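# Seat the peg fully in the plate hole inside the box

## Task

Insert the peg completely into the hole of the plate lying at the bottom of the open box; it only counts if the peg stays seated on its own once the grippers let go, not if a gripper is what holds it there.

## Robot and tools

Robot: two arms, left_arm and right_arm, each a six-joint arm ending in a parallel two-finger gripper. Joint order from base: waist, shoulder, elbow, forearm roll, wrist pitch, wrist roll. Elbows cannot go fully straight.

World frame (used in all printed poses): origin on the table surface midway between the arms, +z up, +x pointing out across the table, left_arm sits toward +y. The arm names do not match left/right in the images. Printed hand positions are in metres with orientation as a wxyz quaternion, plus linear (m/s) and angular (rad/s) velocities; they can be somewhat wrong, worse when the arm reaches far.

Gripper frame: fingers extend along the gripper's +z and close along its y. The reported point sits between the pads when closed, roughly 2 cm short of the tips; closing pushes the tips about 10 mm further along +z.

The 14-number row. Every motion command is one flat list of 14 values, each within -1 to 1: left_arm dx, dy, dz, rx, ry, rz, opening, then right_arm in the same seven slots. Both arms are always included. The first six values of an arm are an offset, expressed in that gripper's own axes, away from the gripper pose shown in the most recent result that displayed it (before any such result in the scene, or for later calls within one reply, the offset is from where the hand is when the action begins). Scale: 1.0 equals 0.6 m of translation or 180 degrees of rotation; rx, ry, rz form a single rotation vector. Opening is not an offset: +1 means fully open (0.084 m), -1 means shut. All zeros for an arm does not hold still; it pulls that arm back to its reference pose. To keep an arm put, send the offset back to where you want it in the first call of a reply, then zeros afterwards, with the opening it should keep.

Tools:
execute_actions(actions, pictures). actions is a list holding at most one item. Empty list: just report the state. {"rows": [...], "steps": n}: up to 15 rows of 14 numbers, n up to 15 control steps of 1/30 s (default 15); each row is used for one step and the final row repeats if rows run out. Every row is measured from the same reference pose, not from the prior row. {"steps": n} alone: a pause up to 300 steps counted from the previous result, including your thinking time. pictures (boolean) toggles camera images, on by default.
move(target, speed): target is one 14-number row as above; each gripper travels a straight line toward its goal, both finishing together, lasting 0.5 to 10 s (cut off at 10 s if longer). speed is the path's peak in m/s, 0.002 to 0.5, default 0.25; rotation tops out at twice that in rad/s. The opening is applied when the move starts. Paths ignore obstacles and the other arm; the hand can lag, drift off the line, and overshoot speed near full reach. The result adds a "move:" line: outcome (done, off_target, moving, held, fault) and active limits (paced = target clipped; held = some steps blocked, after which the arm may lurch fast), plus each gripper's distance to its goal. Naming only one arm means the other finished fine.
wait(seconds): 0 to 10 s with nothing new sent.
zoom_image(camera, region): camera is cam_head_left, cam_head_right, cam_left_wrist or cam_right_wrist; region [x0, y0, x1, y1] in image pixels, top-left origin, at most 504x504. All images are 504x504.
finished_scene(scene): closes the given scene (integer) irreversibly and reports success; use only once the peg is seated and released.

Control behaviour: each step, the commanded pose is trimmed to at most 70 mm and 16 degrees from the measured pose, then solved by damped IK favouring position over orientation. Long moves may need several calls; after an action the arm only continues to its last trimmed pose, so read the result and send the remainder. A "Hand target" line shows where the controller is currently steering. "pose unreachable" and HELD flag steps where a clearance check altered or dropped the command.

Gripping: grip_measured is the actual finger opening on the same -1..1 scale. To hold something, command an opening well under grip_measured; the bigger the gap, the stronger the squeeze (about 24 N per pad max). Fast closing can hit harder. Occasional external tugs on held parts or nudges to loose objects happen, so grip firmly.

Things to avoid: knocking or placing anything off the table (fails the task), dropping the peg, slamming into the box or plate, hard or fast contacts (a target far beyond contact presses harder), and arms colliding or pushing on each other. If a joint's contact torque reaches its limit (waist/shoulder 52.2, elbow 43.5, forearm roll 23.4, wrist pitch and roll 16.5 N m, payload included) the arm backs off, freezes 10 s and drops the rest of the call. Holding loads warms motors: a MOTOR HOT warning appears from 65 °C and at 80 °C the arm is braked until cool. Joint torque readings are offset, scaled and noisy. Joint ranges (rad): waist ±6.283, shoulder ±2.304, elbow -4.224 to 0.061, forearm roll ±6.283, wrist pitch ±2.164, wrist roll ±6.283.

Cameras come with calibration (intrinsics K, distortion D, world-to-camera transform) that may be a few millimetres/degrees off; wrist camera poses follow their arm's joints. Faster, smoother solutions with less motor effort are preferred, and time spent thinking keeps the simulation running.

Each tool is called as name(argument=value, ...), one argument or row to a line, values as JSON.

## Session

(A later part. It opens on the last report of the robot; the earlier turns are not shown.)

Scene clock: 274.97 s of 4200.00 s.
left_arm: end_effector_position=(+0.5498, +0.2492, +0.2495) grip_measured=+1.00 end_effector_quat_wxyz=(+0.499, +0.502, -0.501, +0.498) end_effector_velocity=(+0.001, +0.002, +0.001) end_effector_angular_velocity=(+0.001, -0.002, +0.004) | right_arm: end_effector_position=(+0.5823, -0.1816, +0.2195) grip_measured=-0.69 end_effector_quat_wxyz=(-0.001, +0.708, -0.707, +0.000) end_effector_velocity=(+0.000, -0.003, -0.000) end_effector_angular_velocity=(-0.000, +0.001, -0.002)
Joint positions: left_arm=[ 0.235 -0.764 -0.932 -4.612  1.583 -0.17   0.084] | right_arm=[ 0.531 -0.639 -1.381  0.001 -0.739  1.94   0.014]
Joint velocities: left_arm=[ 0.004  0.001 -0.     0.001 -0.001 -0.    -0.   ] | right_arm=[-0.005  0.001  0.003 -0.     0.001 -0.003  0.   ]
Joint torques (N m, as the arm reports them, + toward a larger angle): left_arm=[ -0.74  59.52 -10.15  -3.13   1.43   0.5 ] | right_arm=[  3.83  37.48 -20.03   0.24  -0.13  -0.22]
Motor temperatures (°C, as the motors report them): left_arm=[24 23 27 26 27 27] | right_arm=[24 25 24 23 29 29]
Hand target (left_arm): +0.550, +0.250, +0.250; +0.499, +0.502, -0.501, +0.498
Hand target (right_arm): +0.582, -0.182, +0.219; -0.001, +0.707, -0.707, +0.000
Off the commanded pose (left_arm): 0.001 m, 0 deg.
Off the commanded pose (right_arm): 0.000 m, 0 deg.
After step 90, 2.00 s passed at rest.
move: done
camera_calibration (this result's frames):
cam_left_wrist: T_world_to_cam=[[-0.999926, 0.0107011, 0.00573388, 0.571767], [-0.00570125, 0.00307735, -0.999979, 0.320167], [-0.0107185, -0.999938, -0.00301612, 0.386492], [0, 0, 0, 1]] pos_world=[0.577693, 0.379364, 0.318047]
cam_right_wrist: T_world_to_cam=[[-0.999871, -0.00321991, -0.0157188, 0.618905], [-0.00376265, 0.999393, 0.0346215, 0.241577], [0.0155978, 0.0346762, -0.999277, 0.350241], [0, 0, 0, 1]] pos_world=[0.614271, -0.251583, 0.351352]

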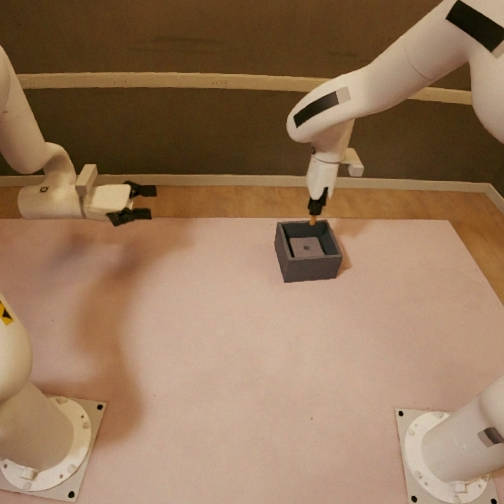

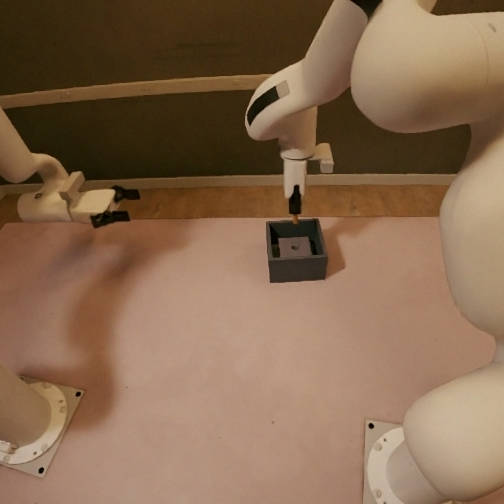

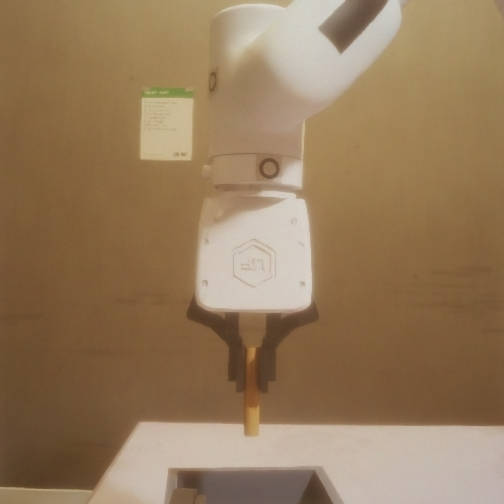

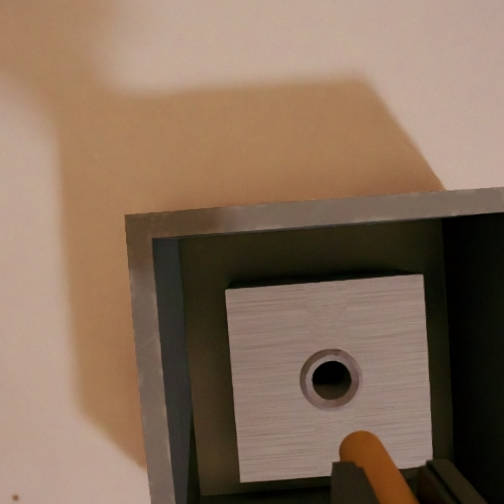

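zoom_image(
  camera="cam_right_wrist",
  region=[260, 330, 434, 504],
)

Region (260, 330, 434, 504) of cam_right_wrist's 504x504 image, scaled by 2.897, with more detail than that image has.

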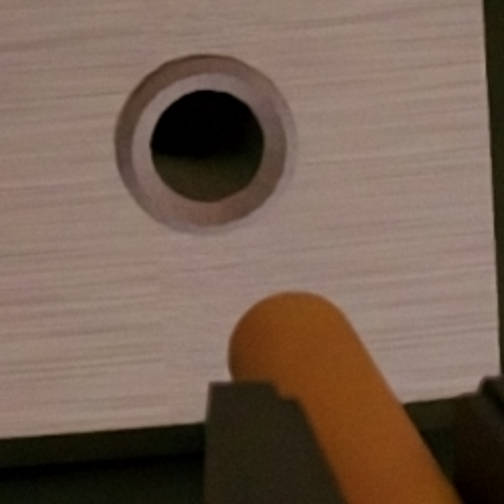

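move(
  target=[0, 0, 0, 0, 0, 0, 1.0, -0.001, 0.0008, 0.1458, 0, 0, 0, -1.0],
  speed=0.12,
)

Scene clock: 312.43 s of 4200.00 s.
left_arm: end_effector_position=(+0.5498, +0.2492, +0.2495) grip_measured=+1.00 end_effector_quat_wxyz=(+0.499, +0.502, -0.501, +0.498) end_effector_velocity=(-0.000, -0.000, +0.000) end_effector_angular_velocity=(-0.000, +0.000, -0.001) | right_arm: end_effector_position=(+0.5819, -0.1807, +0.1323) grip_measured=-0.69 end_effector_quat_wxyz=(-0.002, +0.708, -0.707, +0.000) end_effector_velocity=(-0.000, -0.000, -0.002) end_effector_angular_velocity=(-0.000, +0.001, -0.001)
Joint positions: left_arm=[ 0.235 -0.764 -0.932 -4.612  1.583 -0.17   0.084] | right_arm=[ 0.532 -0.76  -1.352  0.002 -0.589  1.941  0.014]
Joint velocities: left_arm=[-0.    -0.    -0.     0.001  0.001 -0.    -0.   ] | right_arm=[-0.    -0.002  0.001 -0.     0.002  0.001  0.   ]
Joint torques (N m, as the arm reports them, + toward a larger angle): left_arm=[ -1.12  59.74 -10.15  -3.11   1.4    0.56] | right_arm=[  4.65  38.53 -18.31   0.41  -0.11  -0.11]
Motor temperatures (°C, as the motors report them): left_arm=[24 23 27 26 27 27] | right_arm=[24 25 24 23 29 29]
Hand target (left_arm): +0.550, +0.249, +0.250; +0.499, +0.502, -0.501, +0.498
Hand target (right_arm): +0.582, -0.181, +0.132; -0.001, +0.708, -0.707, +0.000
Off the commanded pose (left_arm): 0.000 m, 0 deg.
Off the commanded pose (right_arm): 0.000 m, 0 deg.
After step 90, 33.37 s passed at rest.
move: done
camera_calibration (this result's frames):
cam_left_wrist: T_world_to_cam=[[-0.999926, 0.0106995, 0.0057327, 0.571769], [-0.00570008, 0.00307731, -0.999979, 0.320166], [-0.010717, -0.999938, -0.00301609, 0.386492], [0, 0, 0, 1]] pos_world=[0.577694, 0.379365, 0.318048]
cam_right_wrist: T_world_to_cam=[[-0.999863, -0.00336311, -0.0161837, 0.617252], [-0.00392839, 0.999379, 0.0350254, 0.243743], [0.0160559, 0.0350842, -0.999255, 0.262907], [0, 0, 0, 1]] pos_world=[0.613904, -0.25074, 0.264164]

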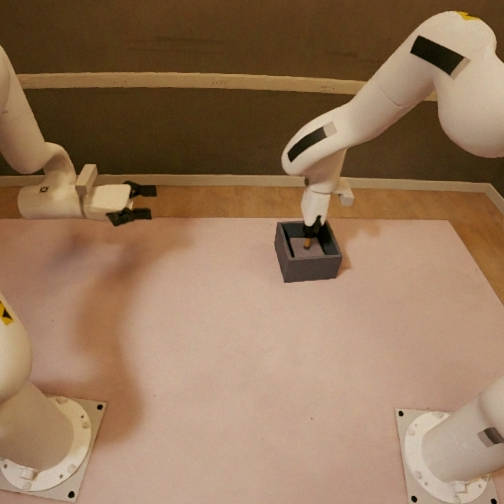

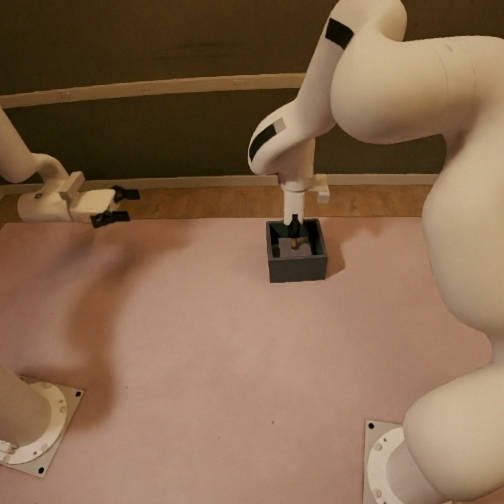

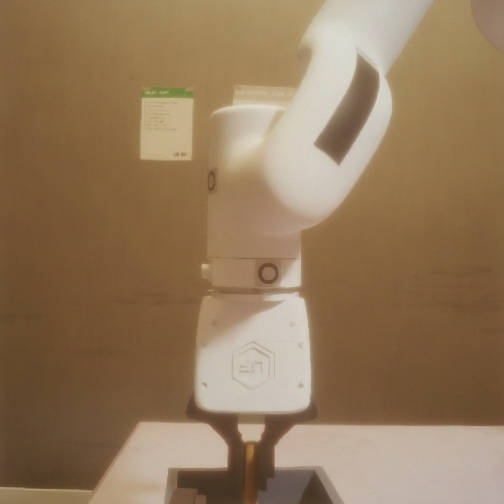

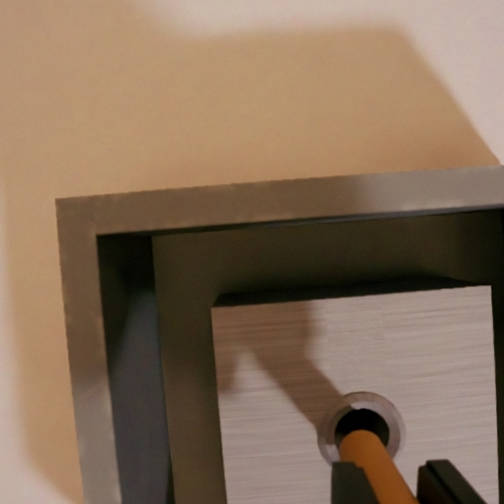

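zoom_image(
  camera="cam_right_wrist",
  region=[280, 340, 444, 504],
)

Region (280, 340, 444, 504) of cam_right_wrist's 504x504 image, scaled by 3.073, with more detail than that image has.

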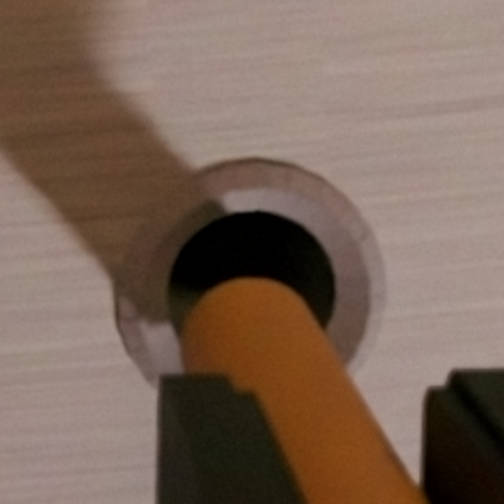

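execute_actions(
  actions=[
    {"rows": [[0, 0, 0, 0, 0, 0, 1.0, 0.0030, 0.0037, 0.0, 0, 0, 0, -1.0],[0, 0, 0, 0, 0, 0, 1.0, 0.0030, 0.0037, 0.0, 0, 0, 0, -1.0],[0, 0, 0, 0, 0, 0, 1.0, 0.0030, 0.0037, 0.0, 0, 0, 0, -1.0],[0, 0, 0, 0, 0, 0, 1.0, 0.0030, 0.0037, 0.0, 0, 0, 0, -1.0],[0, 0, 0, 0, 0, 0, 1.0, 0.0030, 0.0037, 0.004, 0, 0, 0, -1.0],[0, 0, 0, 0, 0, 0, 1.0, 0.0030, 0.0037, 0.008, 0, 0, 0, -1.0],[0, 0, 0, 0, 0, 0, 1.0, 0.0030, 0.0037, 0.012, 0, 0, 0, -1.0],[0, 0, 0, 0, 0, 0, 1.0, 0.0030, 0.0037, 0.016, 0, 0, 0, -1.0],[0, 0, 0, 0, 0, 0, 1.0, 0.0030, 0.0037, 0.020, 0, 0, 0, -1.0],[0, 0, 0, 0, 0, 0, 1.0, 0.0030, 0.0037, 0.024, 0, 0, 0, -1.0],[0, 0, 0, 0, 0, 0, 1.0, 0.0030, 0.0037, 0.028, 0, 0, 0, -1.0],[0, 0, 0, 0, 0, 0, 1.0, 0.0030, 0.0037, 0.0305, 0, 0, 0, -1.0]], "steps": 15},
  ],
)

Scene clock: 350.70 s of 4200.00 s.
left_arm: end_effector_position=(+0.5498, +0.2492, +0.2495) grip_measured=+1.00 end_effector_quat_wxyz=(+0.499, +0.502, -0.501, +0.498) end_effector_velocity=(+0.000, -0.000, +0.000) end_effector_angular_velocity=(-0.001, -0.000, -0.000) | right_arm: end_effector_position=(+0.5793, -0.1826, +0.1147) grip_measured=-0.69 end_effector_quat_wxyz=(-0.001, +0.708, -0.707, -0.000) end_effector_velocity=(+0.001, +0.001, -0.019) end_effector_angular_velocity=(+0.001, -0.003, +0.001)
Joint positions: left_arm=[ 0.235 -0.764 -0.932 -4.612  1.583 -0.17   0.084] | right_arm=[ 0.531 -0.782 -1.341  0.002 -0.557  1.939  0.014]
Joint velocities: left_arm=[-0.    -0.    -0.    -0.     0.001  0.    -0.   ] | right_arm=[ 0.001 -0.033 -0.004  0.     0.032 -0.001 -0.   ]
Joint torques (N m, as the arm reports them, + toward a larger angle): left_arm=[-0.67 59.68 -9.92 -2.95  1.39  0.47] | right_arm=[  4.13  39.23 -19.46   0.42   0.03  -0.24]
Motor temperatures (°C, as the motors report them): left_arm=[24 23 27 26 27 27] | right_arm=[24 25 24 23 29 29]
Hand target (left_arm): +0.550, +0.249, +0.250; +0.499, +0.502, -0.501, +0.498
Hand target (right_arm): +0.580, -0.182, +0.114; -0.002, +0.708, -0.707, +0.000
Off the commanded pose (left_arm): 0.000 m, 0 deg.
Off the commanded pose (right_arm): 0.001 m, 0 deg.
Steps of this call (steps 1 to 90: nothing new was sent; then 34.77 s passed at rest; steps 91 to 105: all 15 steps of this action). Readings (end_effector_position):
91: left_arm (+0.5498, +0.2492, +0.2495) | right_arm (+0.5817, -0.1808, +0.1319)
92: left_arm (+0.5498, +0.2492, +0.2495) | right_arm (+0.5812, -0.1812, +0.1320)
94: left_arm (+0.5498, +0.2492, +0.2495) | right_arm (+0.5802, -0.1821, +0.1322)
98: left_arm (+0.5498, +0.2492, +0.2495) | right_arm (+0.5800, -0.1824, +0.1288)
105: the state above
camera_calibration (this result's frames):
cam_left_wrist: T_world_to_cam=[[-0.999926, 0.0106995, 0.00573275, 0.571769], [-0.00570012, 0.0030774, -0.999979, 0.320166], [-0.0107169, -0.999938, -0.00301618, 0.386492], [0, 0, 0, 1]] pos_world=[0.577694, 0.379365, 0.318048]
cam_right_wrist: T_world_to_cam=[[-0.999881, -0.00341302, -0.0150663, 0.614182], [-0.00393317, 0.999392, 0.0346307, 0.246324], [0.0149389, 0.0346858, -0.999287, 0.245956], [0, 0, 0, 1]] pos_world=[0.611403, -0.252609, 0.246504]

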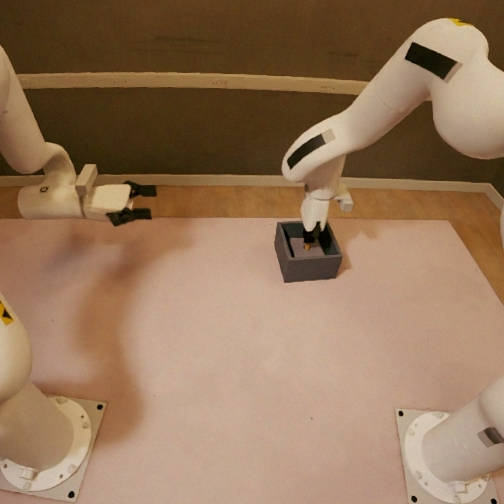

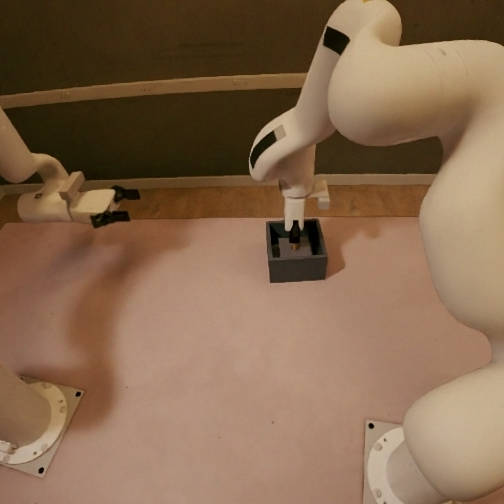

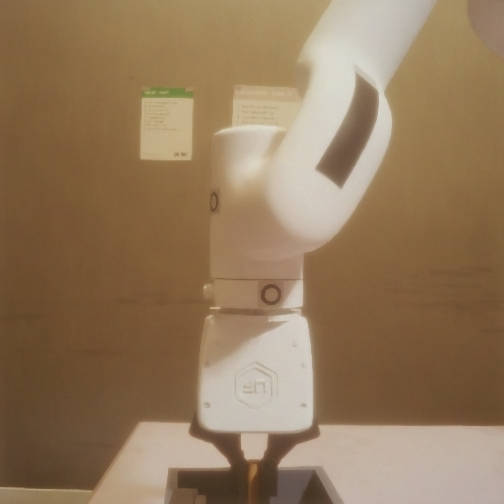

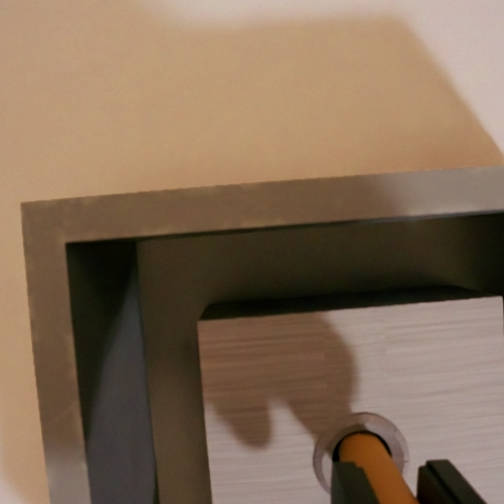

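execute_actions(
  actions=[
    {"rows": [[0, 0, 0, 0, 0, 0, 1.0, 0, 0, 0.002, 0, 0, 0, -1.0],[0, 0, 0, 0, 0, 0, 1.0, 0, 0, 0.004, 0, 0, 0, -1.0],[0, 0, 0, 0, 0, 0, 1.0, 0, 0, 0.006, 0, 0, 0, -1.0],[0, 0, 0, 0, 0, 0, 1.0, 0, 0, 0.008, 0, 0, 0, -1.0],[0, 0, 0, 0, 0, 0, 1.0, 0, 0, 0.010, 0, 0, 0, -1.0],[0, 0, 0, 0, 0, 0, 1.0, 0, 0, 0.012, 0, 0, 0, -1.0],[0, 0, 0, 0, 0, 0, 1.0, 0, 0, 0.014, 0, 0, 0, -1.0],[0, 0, 0, 0, 0, 0, 1.0, 0, 0, 0.016, 0, 0, 0, -1.0],[0, 0, 0, 0, 0, 0, 1.0, 0, 0, 0.018, 0, 0, 0, -1.0],[0, 0, 0, 0, 0, 0, 1.0, 0, 0, 0.020, 0, 0, 0, -1.0],[0, 0, 0, 0, 0, 0, 1.0, 0, 0, 0.022, 0, 0, 0, -1.0],[0, 0, 0, 0, 0, 0, 1.0, 0, 0, 0.024, 0, 0, 0, -1.0],[0, 0, 0, 0, 0, 0, 1.0, 0, 0, 0.025, 0, 0, 0, -1.0]], "steps": 15},
  ],
)

Scene clock: 362.60 s of 4200.00 s.
left_arm: end_effector_position=(+0.5498, +0.2492, +0.2495) grip_measured=+1.00 end_effector_quat_wxyz=(+0.499, +0.502, -0.501, +0.498) end_effector_velocity=(-0.000, +0.000, -0.000) end_effector_angular_velocity=(+0.000, +0.001, -0.002) | right_arm: end_effector_position=(+0.5791, -0.1827, +0.1005) grip_measured=-0.69 end_effector_quat_wxyz=(-0.001, +0.708, -0.707, -0.000) end_effector_velocity=(-0.001, -0.000, -0.018) end_effector_angular_velocity=(-0.001, +0.004, +0.001)
Joint positions: left_arm=[ 0.235 -0.764 -0.932 -4.612  1.583 -0.17   0.084] | right_arm=[ 0.531 -0.805 -1.342  0.002 -0.535  1.939  0.014]
Joint velocities: left_arm=[ 0.    -0.    -0.     0.002  0.    -0.001  0.   ] | right_arm=[ 0.    -0.029 -0.001  0.     0.025 -0.001 -0.   ]
Joint torques (N m, as the arm reports them, + toward a larger angle): left_arm=[ -0.91  59.79 -10.22  -2.95   1.39   0.5 ] | right_arm=[  5.61  41.43 -18.43   0.89  -0.09  -0.21]
Motor temperatures (°C, as the motors report them): left_arm=[24 23 27 26 27 27] | right_arm=[24 25 24 23 29 29]
Hand target (left_arm): +0.550, +0.249, +0.250; +0.499, +0.502, -0.501, +0.498
Hand target (right_arm): +0.579, -0.183, +0.100; -0.001, +0.708, -0.707, -0.000
Off the commanded pose (left_arm): 0.000 m, 0 deg.
Off the commanded pose (right_arm): 0.001 m, 0 deg.
Steps of this call (steps 1 to 90: nothing new was sent; then 8.40 s passed at rest; steps 91 to 105: all 15 steps of this action). Readings (end_effector_position):
91: left_arm (+0.5498, +0.2492, +0.2495) | right_arm (+0.5797, -0.1825, +0.1140)
92: left_arm (+0.5498, +0.2492, +0.2495) | right_arm (+0.5796, -0.1825, +0.1139)
94: left_arm (+0.5498, +0.2492, +0.2495) | right_arm (+0.5795, -0.1825, +0.1128)
98: left_arm (+0.5498, +0.2492, +0.2495) | right_arm (+0.5792, -0.1827, +0.1082)
105: the state above
camera_calibration (this result's frames):
cam_left_wrist: T_world_to_cam=[[-0.999926, 0.0106995, 0.00573263, 0.571769], [-0.0057, 0.00307733, -0.999979, 0.320166], [-0.0107169, -0.999938, -0.00301612, 0.386492], [0, 0, 0, 1]] pos_world=[0.577694, 0.379365, 0.318048]
cam_right_wrist: T_world_to_cam=[[-0.999887, -0.0034375, -0.0146457, 0.613746], [-0.00394115, 0.999397, 0.0345003, 0.246868], [0.0145183, 0.0345542, -0.999297, 0.231962], [0, 0, 0, 1]] pos_world=[0.611281, -0.252625, 0.232271]

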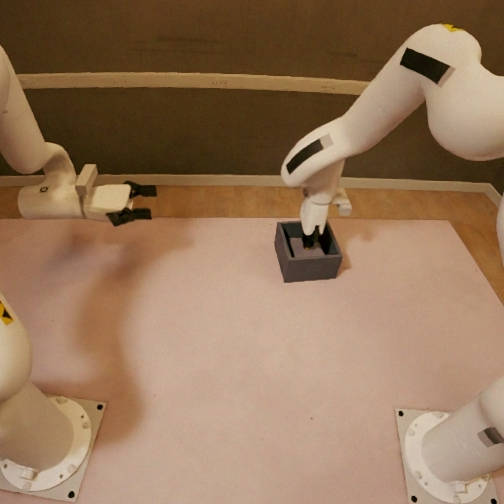

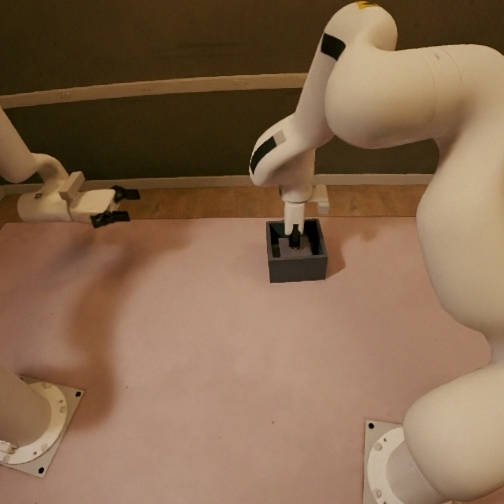

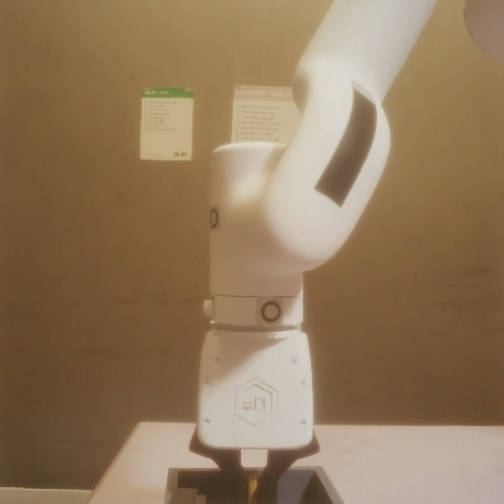

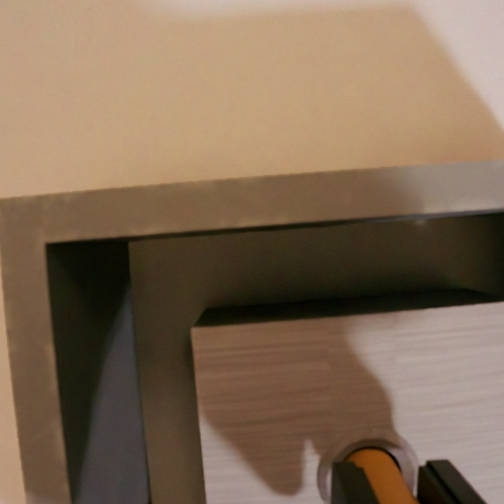

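execute_actions(
  actions=[
    {"rows": [[0, 0, 0, 0, 0, 0, 1.0, 0, 0, 0.002, 0, 0, 0, -1.0],[0, 0, 0, 0, 0, 0, 1.0, 0, 0, 0.004, 0, 0, 0, -1.0],[0, 0, 0, 0, 0, 0, 1.0, 0, 0, 0.006, 0, 0, 0, -1.0],[0, 0, 0, 0, 0, 0, 1.0, 0, 0, 0.008, 0, 0, 0, -1.0],[0, 0, 0, 0, 0, 0, 1.0, 0, 0, 0.010, 0, 0, 0, -1.0],[0, 0, 0, 0, 0, 0, 1.0, 0, 0, 0.012, 0, 0, 0, -1.0],[0, 0, 0, 0, 0, 0, 1.0, 0, 0, 0.014, 0, 0, 0, -1.0],[0, 0, 0, 0, 0, 0, 1.0, 0, 0, 0.016, 0, 0, 0, -1.0],[0, 0, 0, 0, 0, 0, 1.0, 0, 0, 0.018, 0, 0, 0, -1.0],[0, 0, 0, 0, 0, 0, 1.0, 0, 0, 0.020, 0, 0, 0, -1.0],[0, 0, 0, 0, 0, 0, 1.0, 0, 0, 0.022, 0, 0, 0, -1.0],[0, 0, 0, 0, 0, 0, 1.0, 0, 0, 0.024, 0, 0, 0, -1.0],[0, 0, 0, 0, 0, 0, 1.0, 0, 0, 0.025, 0, 0, 0, -1.0]], "steps": 15},
  ],
)

Scene clock: 368.30 s of 4200.00 s.
left_arm: end_effector_position=(+0.5498, +0.2492, +0.2495) grip_measured=+1.00 end_effector_quat_wxyz=(+0.499, +0.502, -0.501, +0.498) end_effector_velocity=(+0.000, +0.000, +0.000) end_effector_angular_velocity=(-0.001, +0.001, +0.001) | right_arm: end_effector_position=(+0.5789, -0.1827, +0.0862) grip_measured=-0.69 end_effector_quat_wxyz=(-0.001, +0.708, -0.706, -0.000) end_effector_velocity=(-0.001, -0.000, -0.018) end_effector_angular_velocity=(-0.001, +0.004, -0.000)
Joint positions: left_arm=[ 0.235 -0.764 -0.932 -4.612  1.583 -0.17   0.084] | right_arm=[ 0.531 -0.829 -1.344  0.002 -0.514  1.939  0.014]
Joint velocities: left_arm=[ 0.    -0.     0.    -0.001  0.001 -0.001 -0.   ] | right_arm=[ 0.    -0.03  -0.002  0.     0.024  0.    -0.   ]
Joint torques (N m, as the arm reports them, + toward a larger angle): left_arm=[ -0.94  59.71 -10.02  -3.03   1.45   0.5 ] | right_arm=[  2.91  40.75 -17.92   0.21   0.07  -0.21]
Motor temperatures (°C, as the motors report them): left_arm=[24 23 27 26 27 27] | right_arm=[24 25 24 23 29 29]
Hand target (left_arm): +0.550, +0.249, +0.250; +0.499, +0.502, -0.501, +0.498
Hand target (right_arm): +0.579, -0.183, +0.085; -0.001, +0.708, -0.706, -0.000
Off the commanded pose (left_arm): 0.000 m, 0 deg.
Off the commanded pose (right_arm): 0.001 m, 0 deg.
Steps of this call (steps 1 to 90: nothing new was sent; then 2.20 s passed at rest; steps 91 to 105: all 15 steps of this action). Readings (end_effector_position):
91: left_arm (+0.5498, +0.2492, +0.2495) | right_arm (+0.5793, -0.1826, +0.0997)
92: left_arm (+0.5498, +0.2492, +0.2495) | right_arm (+0.5793, -0.1826, +0.0996)
94: left_arm (+0.5498, +0.2492, +0.2495) | right_arm (+0.5793, -0.1826, +0.0985)
98: left_arm (+0.5498, +0.2492, +0.2495) | right_arm (+0.5790, -0.1827, +0.0940)
105: the state above
camera_calibration (this result's frames):
cam_left_wrist: T_world_to_cam=[[-0.999926, 0.0106996, 0.00573268, 0.571769], [-0.00570005, 0.00307739, -0.999979, 0.320166], [-0.010717, -0.999938, -0.00301617, 0.386492], [0, 0, 0, 1]] pos_world=[0.577694, 0.379365, 0.318048]
cam_right_wrist: T_world_to_cam=[[-0.999893, -0.00346078, -0.0142246, 0.61331], [-0.00394803, 0.999401, 0.0343695, 0.247413], [0.0140972, 0.034422, -0.999308, 0.217968], [0, 0, 0, 1]] pos_world=[0.611148, -0.252645, 0.218038]

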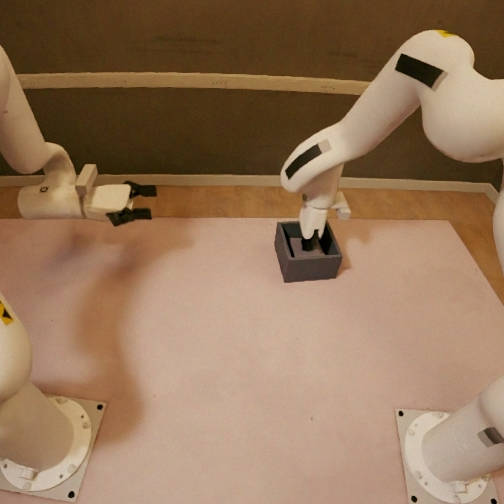

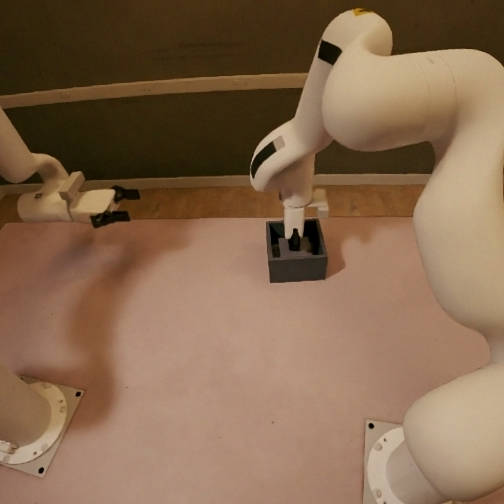

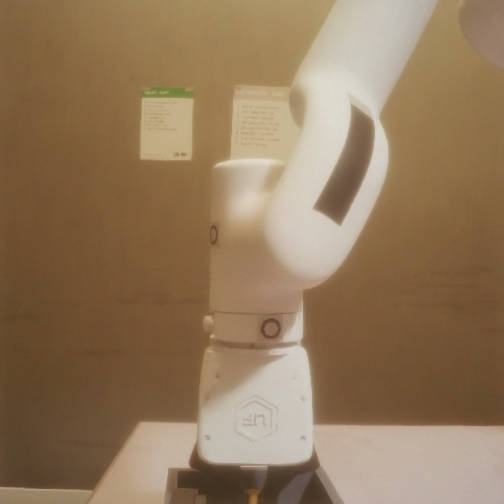

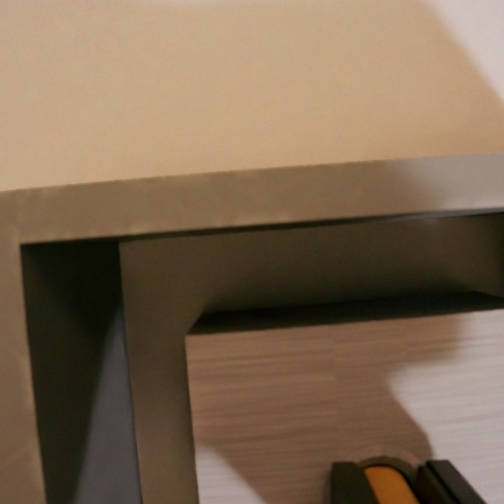

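execute_actions(
  actions=[
    {"rows": [[0, 0, 0, 0, 0, 0, 1.0, 0, 0, 0.0015, 0, 0, 0, -1.0],[0, 0, 0, 0, 0, 0, 1.0, 0, 0, 0.003, 0, 0, 0, -1.0],[0, 0, 0, 0, 0, 0, 1.0, 0, 0, 0.0045, 0, 0, 0, -1.0],[0, 0, 0, 0, 0, 0, 1.0, 0, 0, 0.006, 0, 0, 0, -1.0],[0, 0, 0, 0, 0, 0, 1.0, 0, 0, 0.0075, 0, 0, 0, -1.0],[0, 0, 0, 0, 0, 0, 1.0, 0, 0, 0.009, 0, 0, 0, -1.0],[0, 0, 0, 0, 0, 0, 1.0, 0, 0, 0.0105, 0, 0, 0, -1.0],[0, 0, 0, 0, 0, 0, 1.0, 0, 0, 0.012, 0, 0, 0, -1.0],[0, 0, 0, 0, 0, 0, 1.0, 0, 0, 0.0135, 0, 0, 0, -1.0],[0, 0, 0, 0, 0, 0, 1.0, 0, 0, 0.015, 0, 0, 0, -1.0],[0, 0, 0, 0, 0, 0, 1.0, 0, 0, 0.0165, 0, 0, 0, -1.0]], "steps": 15},
  ],
)

Scene clock: 374.73 s of 4200.00 s.
left_arm: end_effector_position=(+0.5498, +0.2492, +0.2495) grip_measured=+1.00 end_effector_quat_wxyz=(+0.499, +0.502, -0.501, +0.498) end_effector_velocity=(+0.000, +0.000, -0.000) end_effector_angular_velocity=(+0.001, +0.002, +0.001) | right_arm: end_effector_position=(+0.5803, -0.1822, +0.0816) grip_measured=-0.69 end_effector_quat_wxyz=(-0.002, +0.708, -0.707, +0.000) end_effector_velocity=(+0.007, +0.003, -0.001) end_effector_angular_velocity=(+0.013, -0.033, +0.002)
Joint positions: left_arm=[ 0.235 -0.764 -0.932 -4.612  1.583 -0.17   0.084] | right_arm=[ 0.531 -0.839 -1.348  0.002 -0.507  1.939  0.014]
Joint velocities: left_arm=[ 0.    -0.     0.    -0.001 -0.002 -0.002  0.   ] | right_arm=[ 0.     0.     0.003 -0.001  0.038 -0.001  0.   ]
Joint torques (N m, as the arm reports them, + toward a larger angle): left_arm=[ -0.71  59.   -10.01  -3.25   1.42   0.5 ] | right_arm=[ 4.21  6.11 -4.09  0.7   7.48 -0.19]
Motor temperatures (°C, as the motors report them): left_arm=[24 23 27 26 27 27] | right_arm=[24 25 24 23 29 29]
Hand target (left_arm): +0.550, +0.249, +0.250; +0.499, +0.502, -0.501, +0.498
Hand target (right_arm): +0.579, -0.183, +0.076; -0.001, +0.708, -0.706, -0.000
Off the commanded pose (left_arm): 0.000 m, 0 deg.
Off the commanded pose (right_arm): 0.006 m, 0 deg.
Steps of this call (steps 1 to 90: nothing new was sent; then 2.93 s passed at rest; steps 91 to 105: all 15 steps of this action). Readings (end_effector_position):
91: left_arm (+0.5498, +0.2492, +0.2495) | right_arm (+0.5791, -0.1827, +0.0854)
92: left_arm (+0.5498, +0.2492, +0.2495) | right_arm (+0.5790, -0.1827, +0.0854)
94: left_arm (+0.5498, +0.2492, +0.2495) | right_arm (+0.5791, -0.1827, +0.0847)
98: left_arm (+0.5498, +0.2492, +0.2495) | right_arm (+0.5792, -0.1826, +0.0826)
105: the state above
camera_calibration (this result's frames):
cam_left_wrist: T_world_to_cam=[[-0.999926, 0.0106996, 0.00573274, 0.571769], [-0.00570011, 0.00307739, -0.999979, 0.320166], [-0.010717, -0.999938, -0.00301618, 0.386492], [0, 0, 0, 1]] pos_world=[0.577694, 0.379365, 0.318048]
cam_right_wrist: T_world_to_cam=[[-0.999865, -0.00337724, -0.0160737, 0.61481], [-0.00394003, 0.999376, 0.0351111, 0.246937], [0.0159451, 0.0351696, -0.999254, 0.212397], [0, 0, 0, 1]] pos_world=[0.612313, -0.252177, 0.213451]

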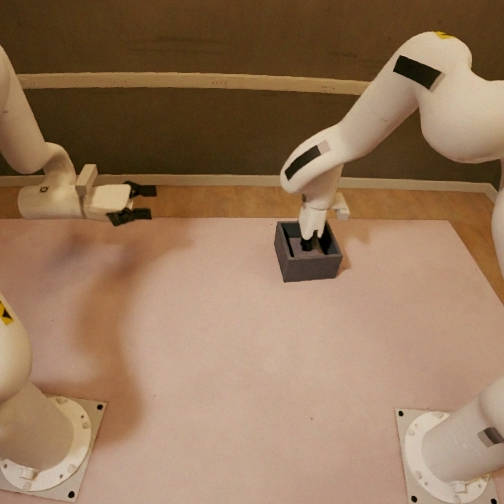

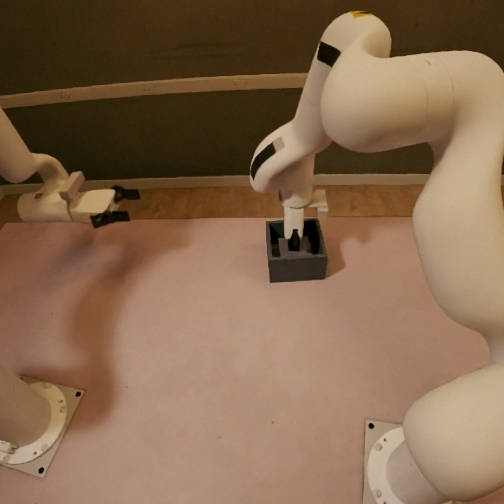

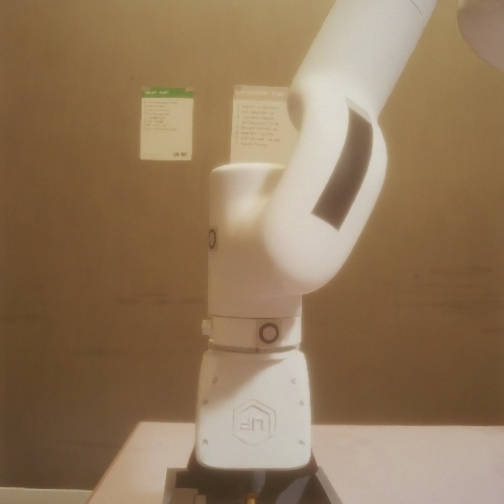

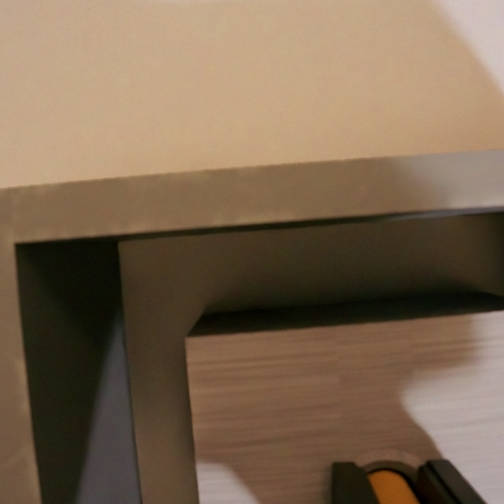

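execute_actions(
  actions=[
    {"rows": [[0, 0, 0, 0, 0, 0, 1.0, 0, 0, -0.001, 0, 0, 0, -1.0]], "steps": 10},
  ],
)

Scene clock: 381.13 s of 4200.00 s.
left_arm: end_effector_position=(+0.5498, +0.2492, +0.2495) grip_measured=+1.00 end_effector_quat_wxyz=(+0.499, +0.502, -0.501, +0.498) end_effector_velocity=(-0.000, +0.000, -0.000) end_effector_angular_velocity=(+0.000, -0.000, -0.000) | right_arm: end_effector_position=(+0.5804, -0.1821, +0.0824) grip_measured=-0.69 end_effector_quat_wxyz=(-0.002, +0.708, -0.707, +0.000) end_effector_velocity=(+0.000, -0.000, +0.000) end_effector_angular_velocity=(-0.002, +0.006, -0.001)
Joint positions: left_arm=[ 0.235 -0.764 -0.932 -4.612  1.583 -0.17   0.084] | right_arm=[ 0.531 -0.837 -1.347  0.002 -0.506  1.939  0.014]
Joint velocities: left_arm=[ 0.     0.     0.     0.001 -0.     0.    -0.   ] | right_arm=[-0.    -0.003 -0.006 -0.    -0.009  0.001 -0.   ]
Joint torques (N m, as the arm reports them, + toward a larger angle): left_arm=[ -0.66  59.69 -10.3   -3.08   1.42   0.56] | right_arm=[  5.21  23.6  -10.27   0.42   3.26  -0.2 ]
Motor temperatures (°C, as the motors report them): left_arm=[24 23 27 26 27 27] | right_arm=[24 25 24 23 29 29]
Hand target (left_arm): +0.550, +0.249, +0.250; +0.499, +0.502, -0.501, +0.498
Hand target (right_arm): +0.580, -0.182, +0.082; -0.002, +0.708, -0.707, +0.000
Off the commanded pose (left_arm): 0.000 m, 0 deg.
Off the commanded pose (right_arm): 0.000 m, 0 deg.
Steps of this call (steps 1 to 90: nothing new was sent; then 3.07 s passed at rest; steps 91 to 100: all 10 steps of this action). Readings (end_effector_position):
91: left_arm (+0.5498, +0.2492, +0.2495) | right_arm (+0.5803, -0.1821, +0.0817)
92: left_arm (+0.5498, +0.2492, +0.2495) | right_arm (+0.5804, -0.1821, +0.0822)
94: left_arm (+0.5498, +0.2492, +0.2495) | right_arm (+0.5804, -0.1821, +0.0824)
98: left_arm (+0.5498, +0.2492, +0.2495) | right_arm (+0.5804, -0.1821, +0.0824)
100: the state above
camera_calibration (this result's frames):
cam_left_wrist: T_world_to_cam=[[-0.999926, 0.0106995, 0.00573294, 0.571769], [-0.00570031, 0.00307745, -0.999979, 0.320166], [-0.0107169, -0.999938, -0.00301623, 0.386492], [0, 0, 0, 1]] pos_world=[0.577694, 0.379365, 0.318048]
cam_right_wrist: T_world_to_cam=[[-0.999848, -0.00340023, -0.0171197, 0.614958], [-0.00400666, 0.999361, 0.0355143, 0.246885], [0.016988, 0.0355775, -0.999223, 0.212587], [0, 0, 0, 1]] pos_world=[0.612242, -0.2522, 0.214181]

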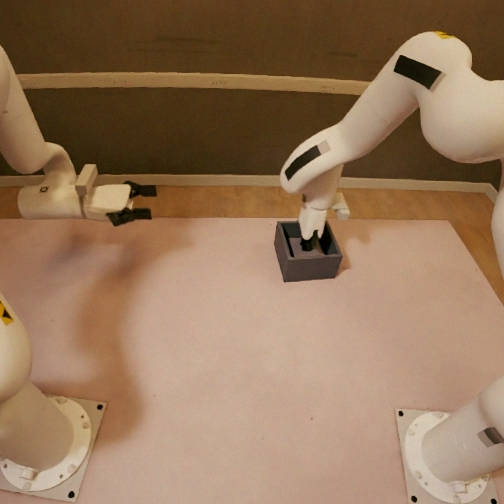

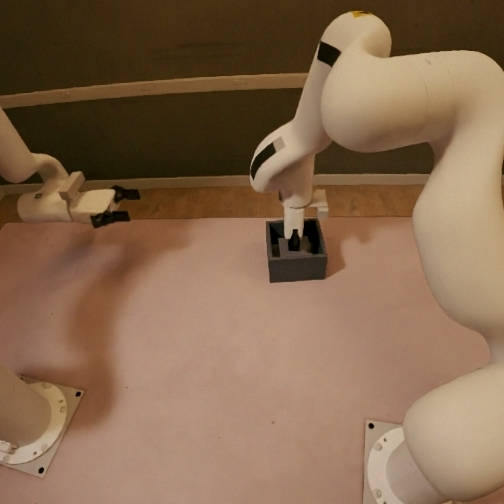

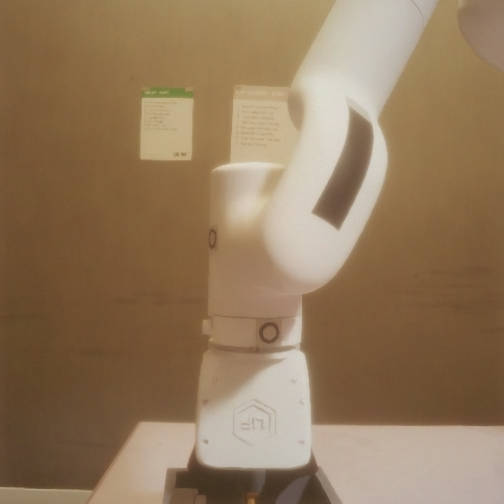

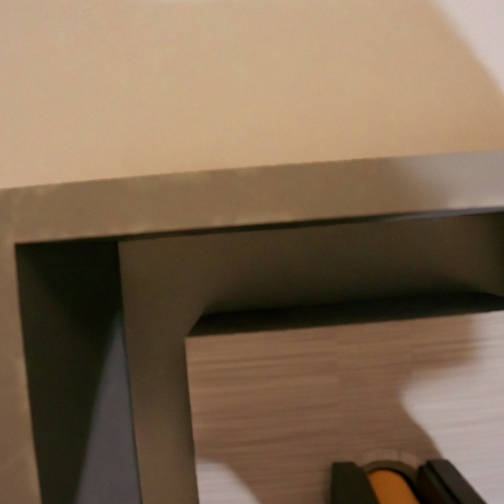

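zoom_image(
  camera="cam_right_wrist",
  region=[300, 400, 504, 504],
)

Region (300, 400, 504, 504) of cam_right_wrist's 504x504 image, scaled by 2.471, with more detail than that image has; it fills the top 257 rows of this view, and the rest is white.

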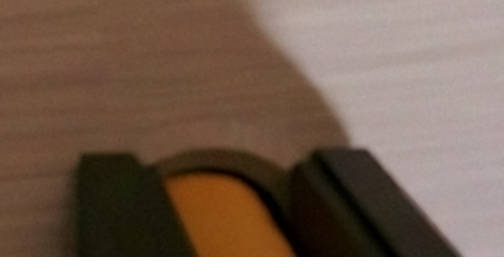

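execute_actions(
  actions=[
    {"rows": [[0, 0, 0, 0, 0, 0, 1.0, 0, 0, 0, 0, 0, 0, -0.3]], "steps": 12},
  ],
)

Scene clock: 390.03 s of 4200.00 s.
left_arm: end_effector_position=(+0.5498, +0.2492, +0.2495) grip_measured=+1.00 end_effector_quat_wxyz=(+0.499, +0.502, -0.501, +0.498) end_effector_velocity=(-0.000, -0.000, -0.000) end_effector_angular_velocity=(+0.001, +0.001, -0.000) | right_arm: end_effector_position=(+0.5797, -0.1824, +0.0814) grip_measured=-0.32 end_effector_quat_wxyz=(-0.001, +0.708, -0.707, +0.000) end_effector_velocity=(+0.004, +0.001, +0.007) end_effector_angular_velocity=(+0.003, -0.006, -0.001)
Joint positions: left_arm=[ 0.235 -0.764 -0.932 -4.612  1.583 -0.17   0.084] | right_arm=[ 0.531 -0.838 -1.346  0.002 -0.506  1.939  0.03 ]
Joint velocities: left_arm=[-0.    -0.     0.     0.    -0.001 -0.001  0.   ] | right_arm=[-0.     0.007 -0.006  0.001 -0.006  0.     0.   ]
Joint torques (N m, as the arm reports them, + toward a larger angle): left_arm=[ -0.97  59.62 -10.27  -3.1    1.48   0.54] | right_arm=[  4.49  39.05 -17.5    0.3    0.02  -0.12]
Motor temperatures (°C, as the motors report them): left_arm=[24 23 27 26 27 27] | right_arm=[24 25 24 23 29 29]
Hand target (left_arm): +0.550, +0.249, +0.250; +0.499, +0.502, -0.501, +0.498
Hand target (right_arm): +0.580, -0.182, +0.082; -0.002, +0.708, -0.707, +0.000
Off the commanded pose (left_arm): 0.000 m, 0 deg.
Off the commanded pose (right_arm): 0.001 m, 0 deg.
Steps of this call (steps 1 to 90: nothing new was sent; then 5.50 s passed at rest; steps 91 to 102: all 12 steps of this action). Readings (end_effector_position):
91: left_arm (+0.5498, +0.2492, +0.2495) | right_arm (+0.5804, -0.1821, +0.0824)
92: left_arm (+0.5498, +0.2492, +0.2495) | right_arm (+0.5809, -0.1820, +0.0824)
94: left_arm (+0.5498, +0.2492, +0.2495) | right_arm (+0.5799, -0.1822, +0.0807)
98: left_arm (+0.5498, +0.2492, +0.2495) | right_arm (+0.5796, -0.1824, +0.0805)
102: the state above
camera_calibration (this result's frames):
cam_left_wrist: T_world_to_cam=[[-0.999926, 0.0106995, 0.00573309, 0.571769], [-0.00570046, 0.00307751, -0.999979, 0.320166], [-0.0107169, -0.999938, -0.00301629, 0.386492], [0, 0, 0, 1]] pos_world=[0.577694, 0.379365, 0.318048]
cam_right_wrist: T_world_to_cam=[[-0.999871, -0.00340715, -0.0157071, 0.614168], [-0.0039549, 0.99938, 0.0349748, 0.247195], [0.0155782, 0.0350324, -0.999265, 0.212342], [0, 0, 0, 1]] pos_world=[0.611758, -0.252388, 0.213187]

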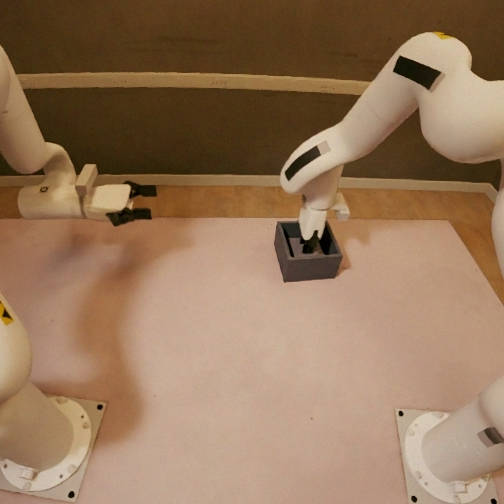

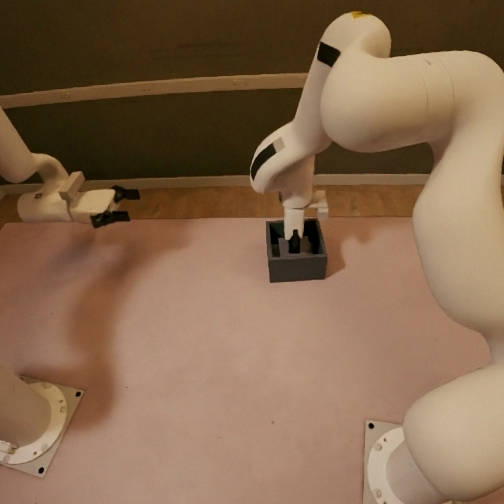

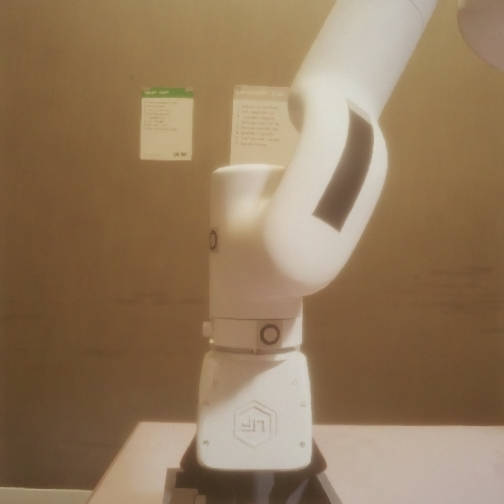

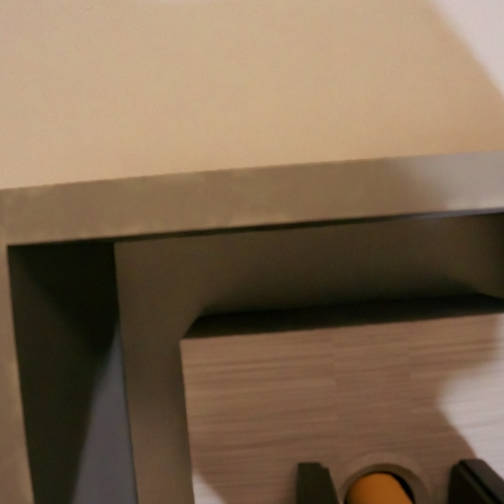

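move(
  target=[0, 0, 0, 0, 0, 0, 1.0, -0.0833, 0.0, -0.2333, 0, 0, 0, 0.2],
  speed=0.2,
)

Scene clock: 398.77 s of 4200.00 s.
left_arm: end_effector_position=(+0.5498, +0.2492, +0.2495) grip_measured=+1.00 end_effector_quat_wxyz=(+0.499, +0.502, -0.501, +0.498) end_effector_velocity=(-0.000, +0.000, -0.000) end_effector_angular_velocity=(+0.001, -0.001, -0.000) | right_arm: end_effector_position=(+0.5795, -0.1329, +0.2210) grip_measured=+0.19 end_effector_quat_wxyz=(-0.001, +0.708, -0.707, -0.000) end_effector_velocity=(+0.001, +0.001, +0.003) end_effector_angular_velocity=(+0.001, -0.003, -0.001)
Joint positions: left_arm=[ 0.235 -0.764 -0.932 -4.612  1.583 -0.17   0.084] | right_arm=[ 0.602 -0.677 -1.444  0.001 -0.765  2.012  0.052]
Joint velocities: left_arm=[ 0.    -0.     0.     0.001 -0.001  0.001  0.   ] | right_arm=[ 0.001  0.002 -0.004 -0.001 -0.003  0.002 -0.   ]
Joint torques (N m, as the arm reports them, + toward a larger angle): left_arm=[ -0.11  59.73 -10.23  -3.07   1.41   0.48] | right_arm=[  4.96  37.54 -19.76   0.44  -0.1   -0.13]
Motor temperatures (°C, as the motors report them): left_arm=[24 23 27 26 27 27] | right_arm=[24 25 24 23 29 29]
Hand target (left_arm): +0.550, +0.249, +0.250; +0.499, +0.502, -0.501, +0.498
Hand target (right_arm): +0.580, -0.133, +0.222; -0.001, +0.708, -0.707, +0.000
Off the commanded pose (left_arm): 0.000 m, 0 deg.
Off the commanded pose (right_arm): 0.001 m, 0 deg.
After step 110, 3.93 s passed at rest.
move: done
camera_calibration (this result's frames):
cam_left_wrist: T_world_to_cam=[[-0.999926, 0.0106997, 0.00573287, 0.571769], [-0.00570024, 0.00307746, -0.999979, 0.320166], [-0.0107171, -0.999938, -0.00301625, 0.386492], [0, 0, 0, 1]] pos_world=[0.577694, 0.379365, 0.318048]
cam_right_wrist: T_world_to_cam=[[-0.999883, -0.0030505, -0.0150222, 0.616175], [-0.00356763, 0.999398, 0.0345185, 0.192753], [0.0149079, 0.0345681, -0.999291, 0.350455], [0, 0, 0, 1]] pos_world=[0.611566, -0.202872, 0.352809]

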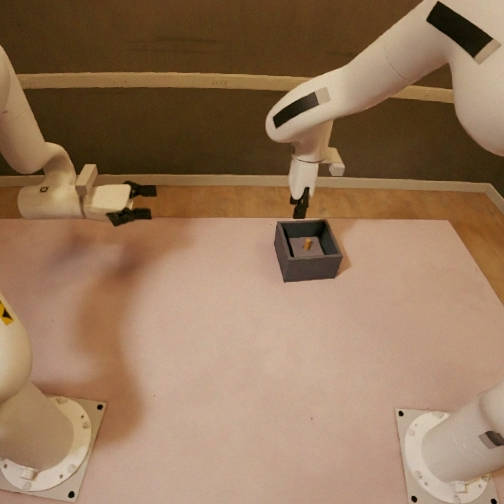

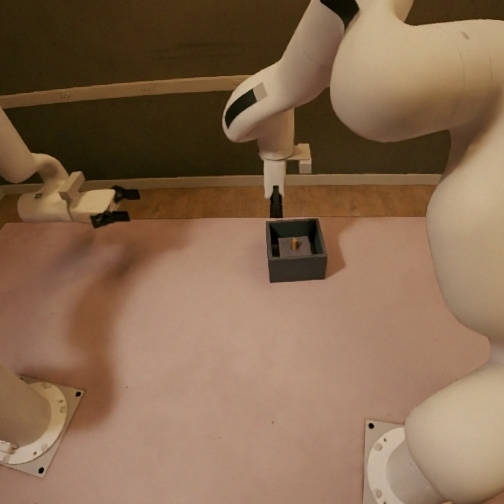

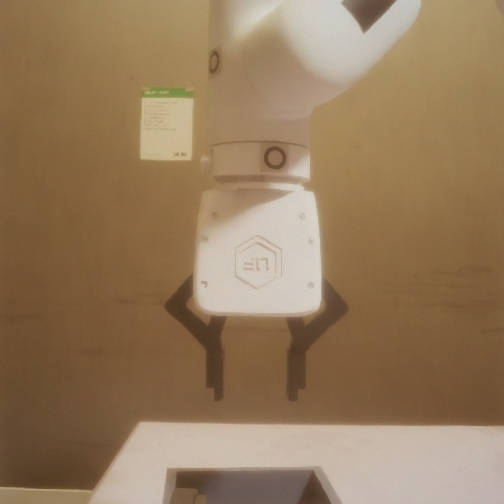

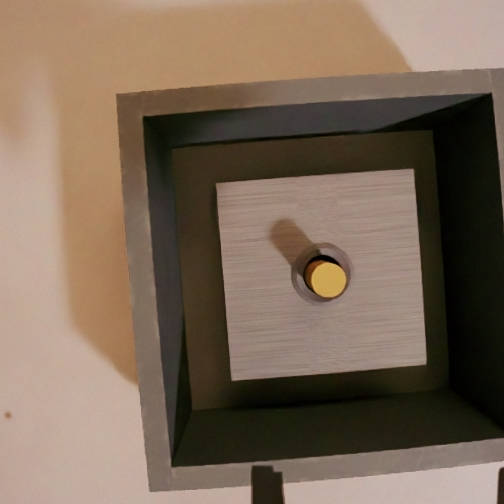

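zoom_image(
  camera="cam_right_wrist",
  region=[240, 190, 420, 370],
)

Region (240, 190, 420, 370) of cam_right_wrist's 504x504 image, scaled by 2.800, with more detail than that image has.

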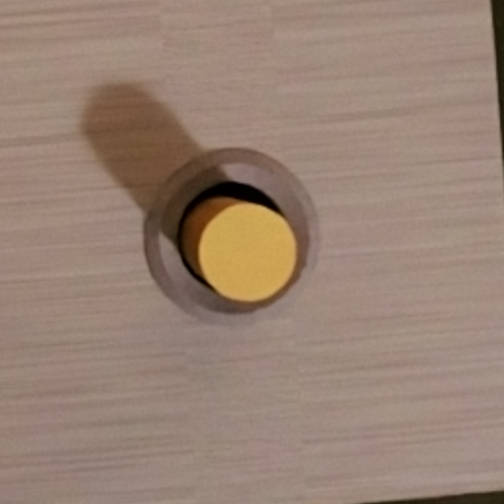

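zoom_image(
  camera="cam_left_wrist",
  region=[150, 404, 350, 504],
)

Region (150, 404, 350, 504) of cam_left_wrist's 504x504 image, scaled by 2.520, with more detail than that image has.

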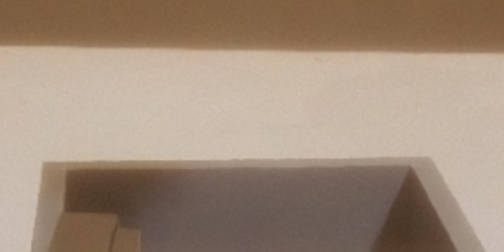

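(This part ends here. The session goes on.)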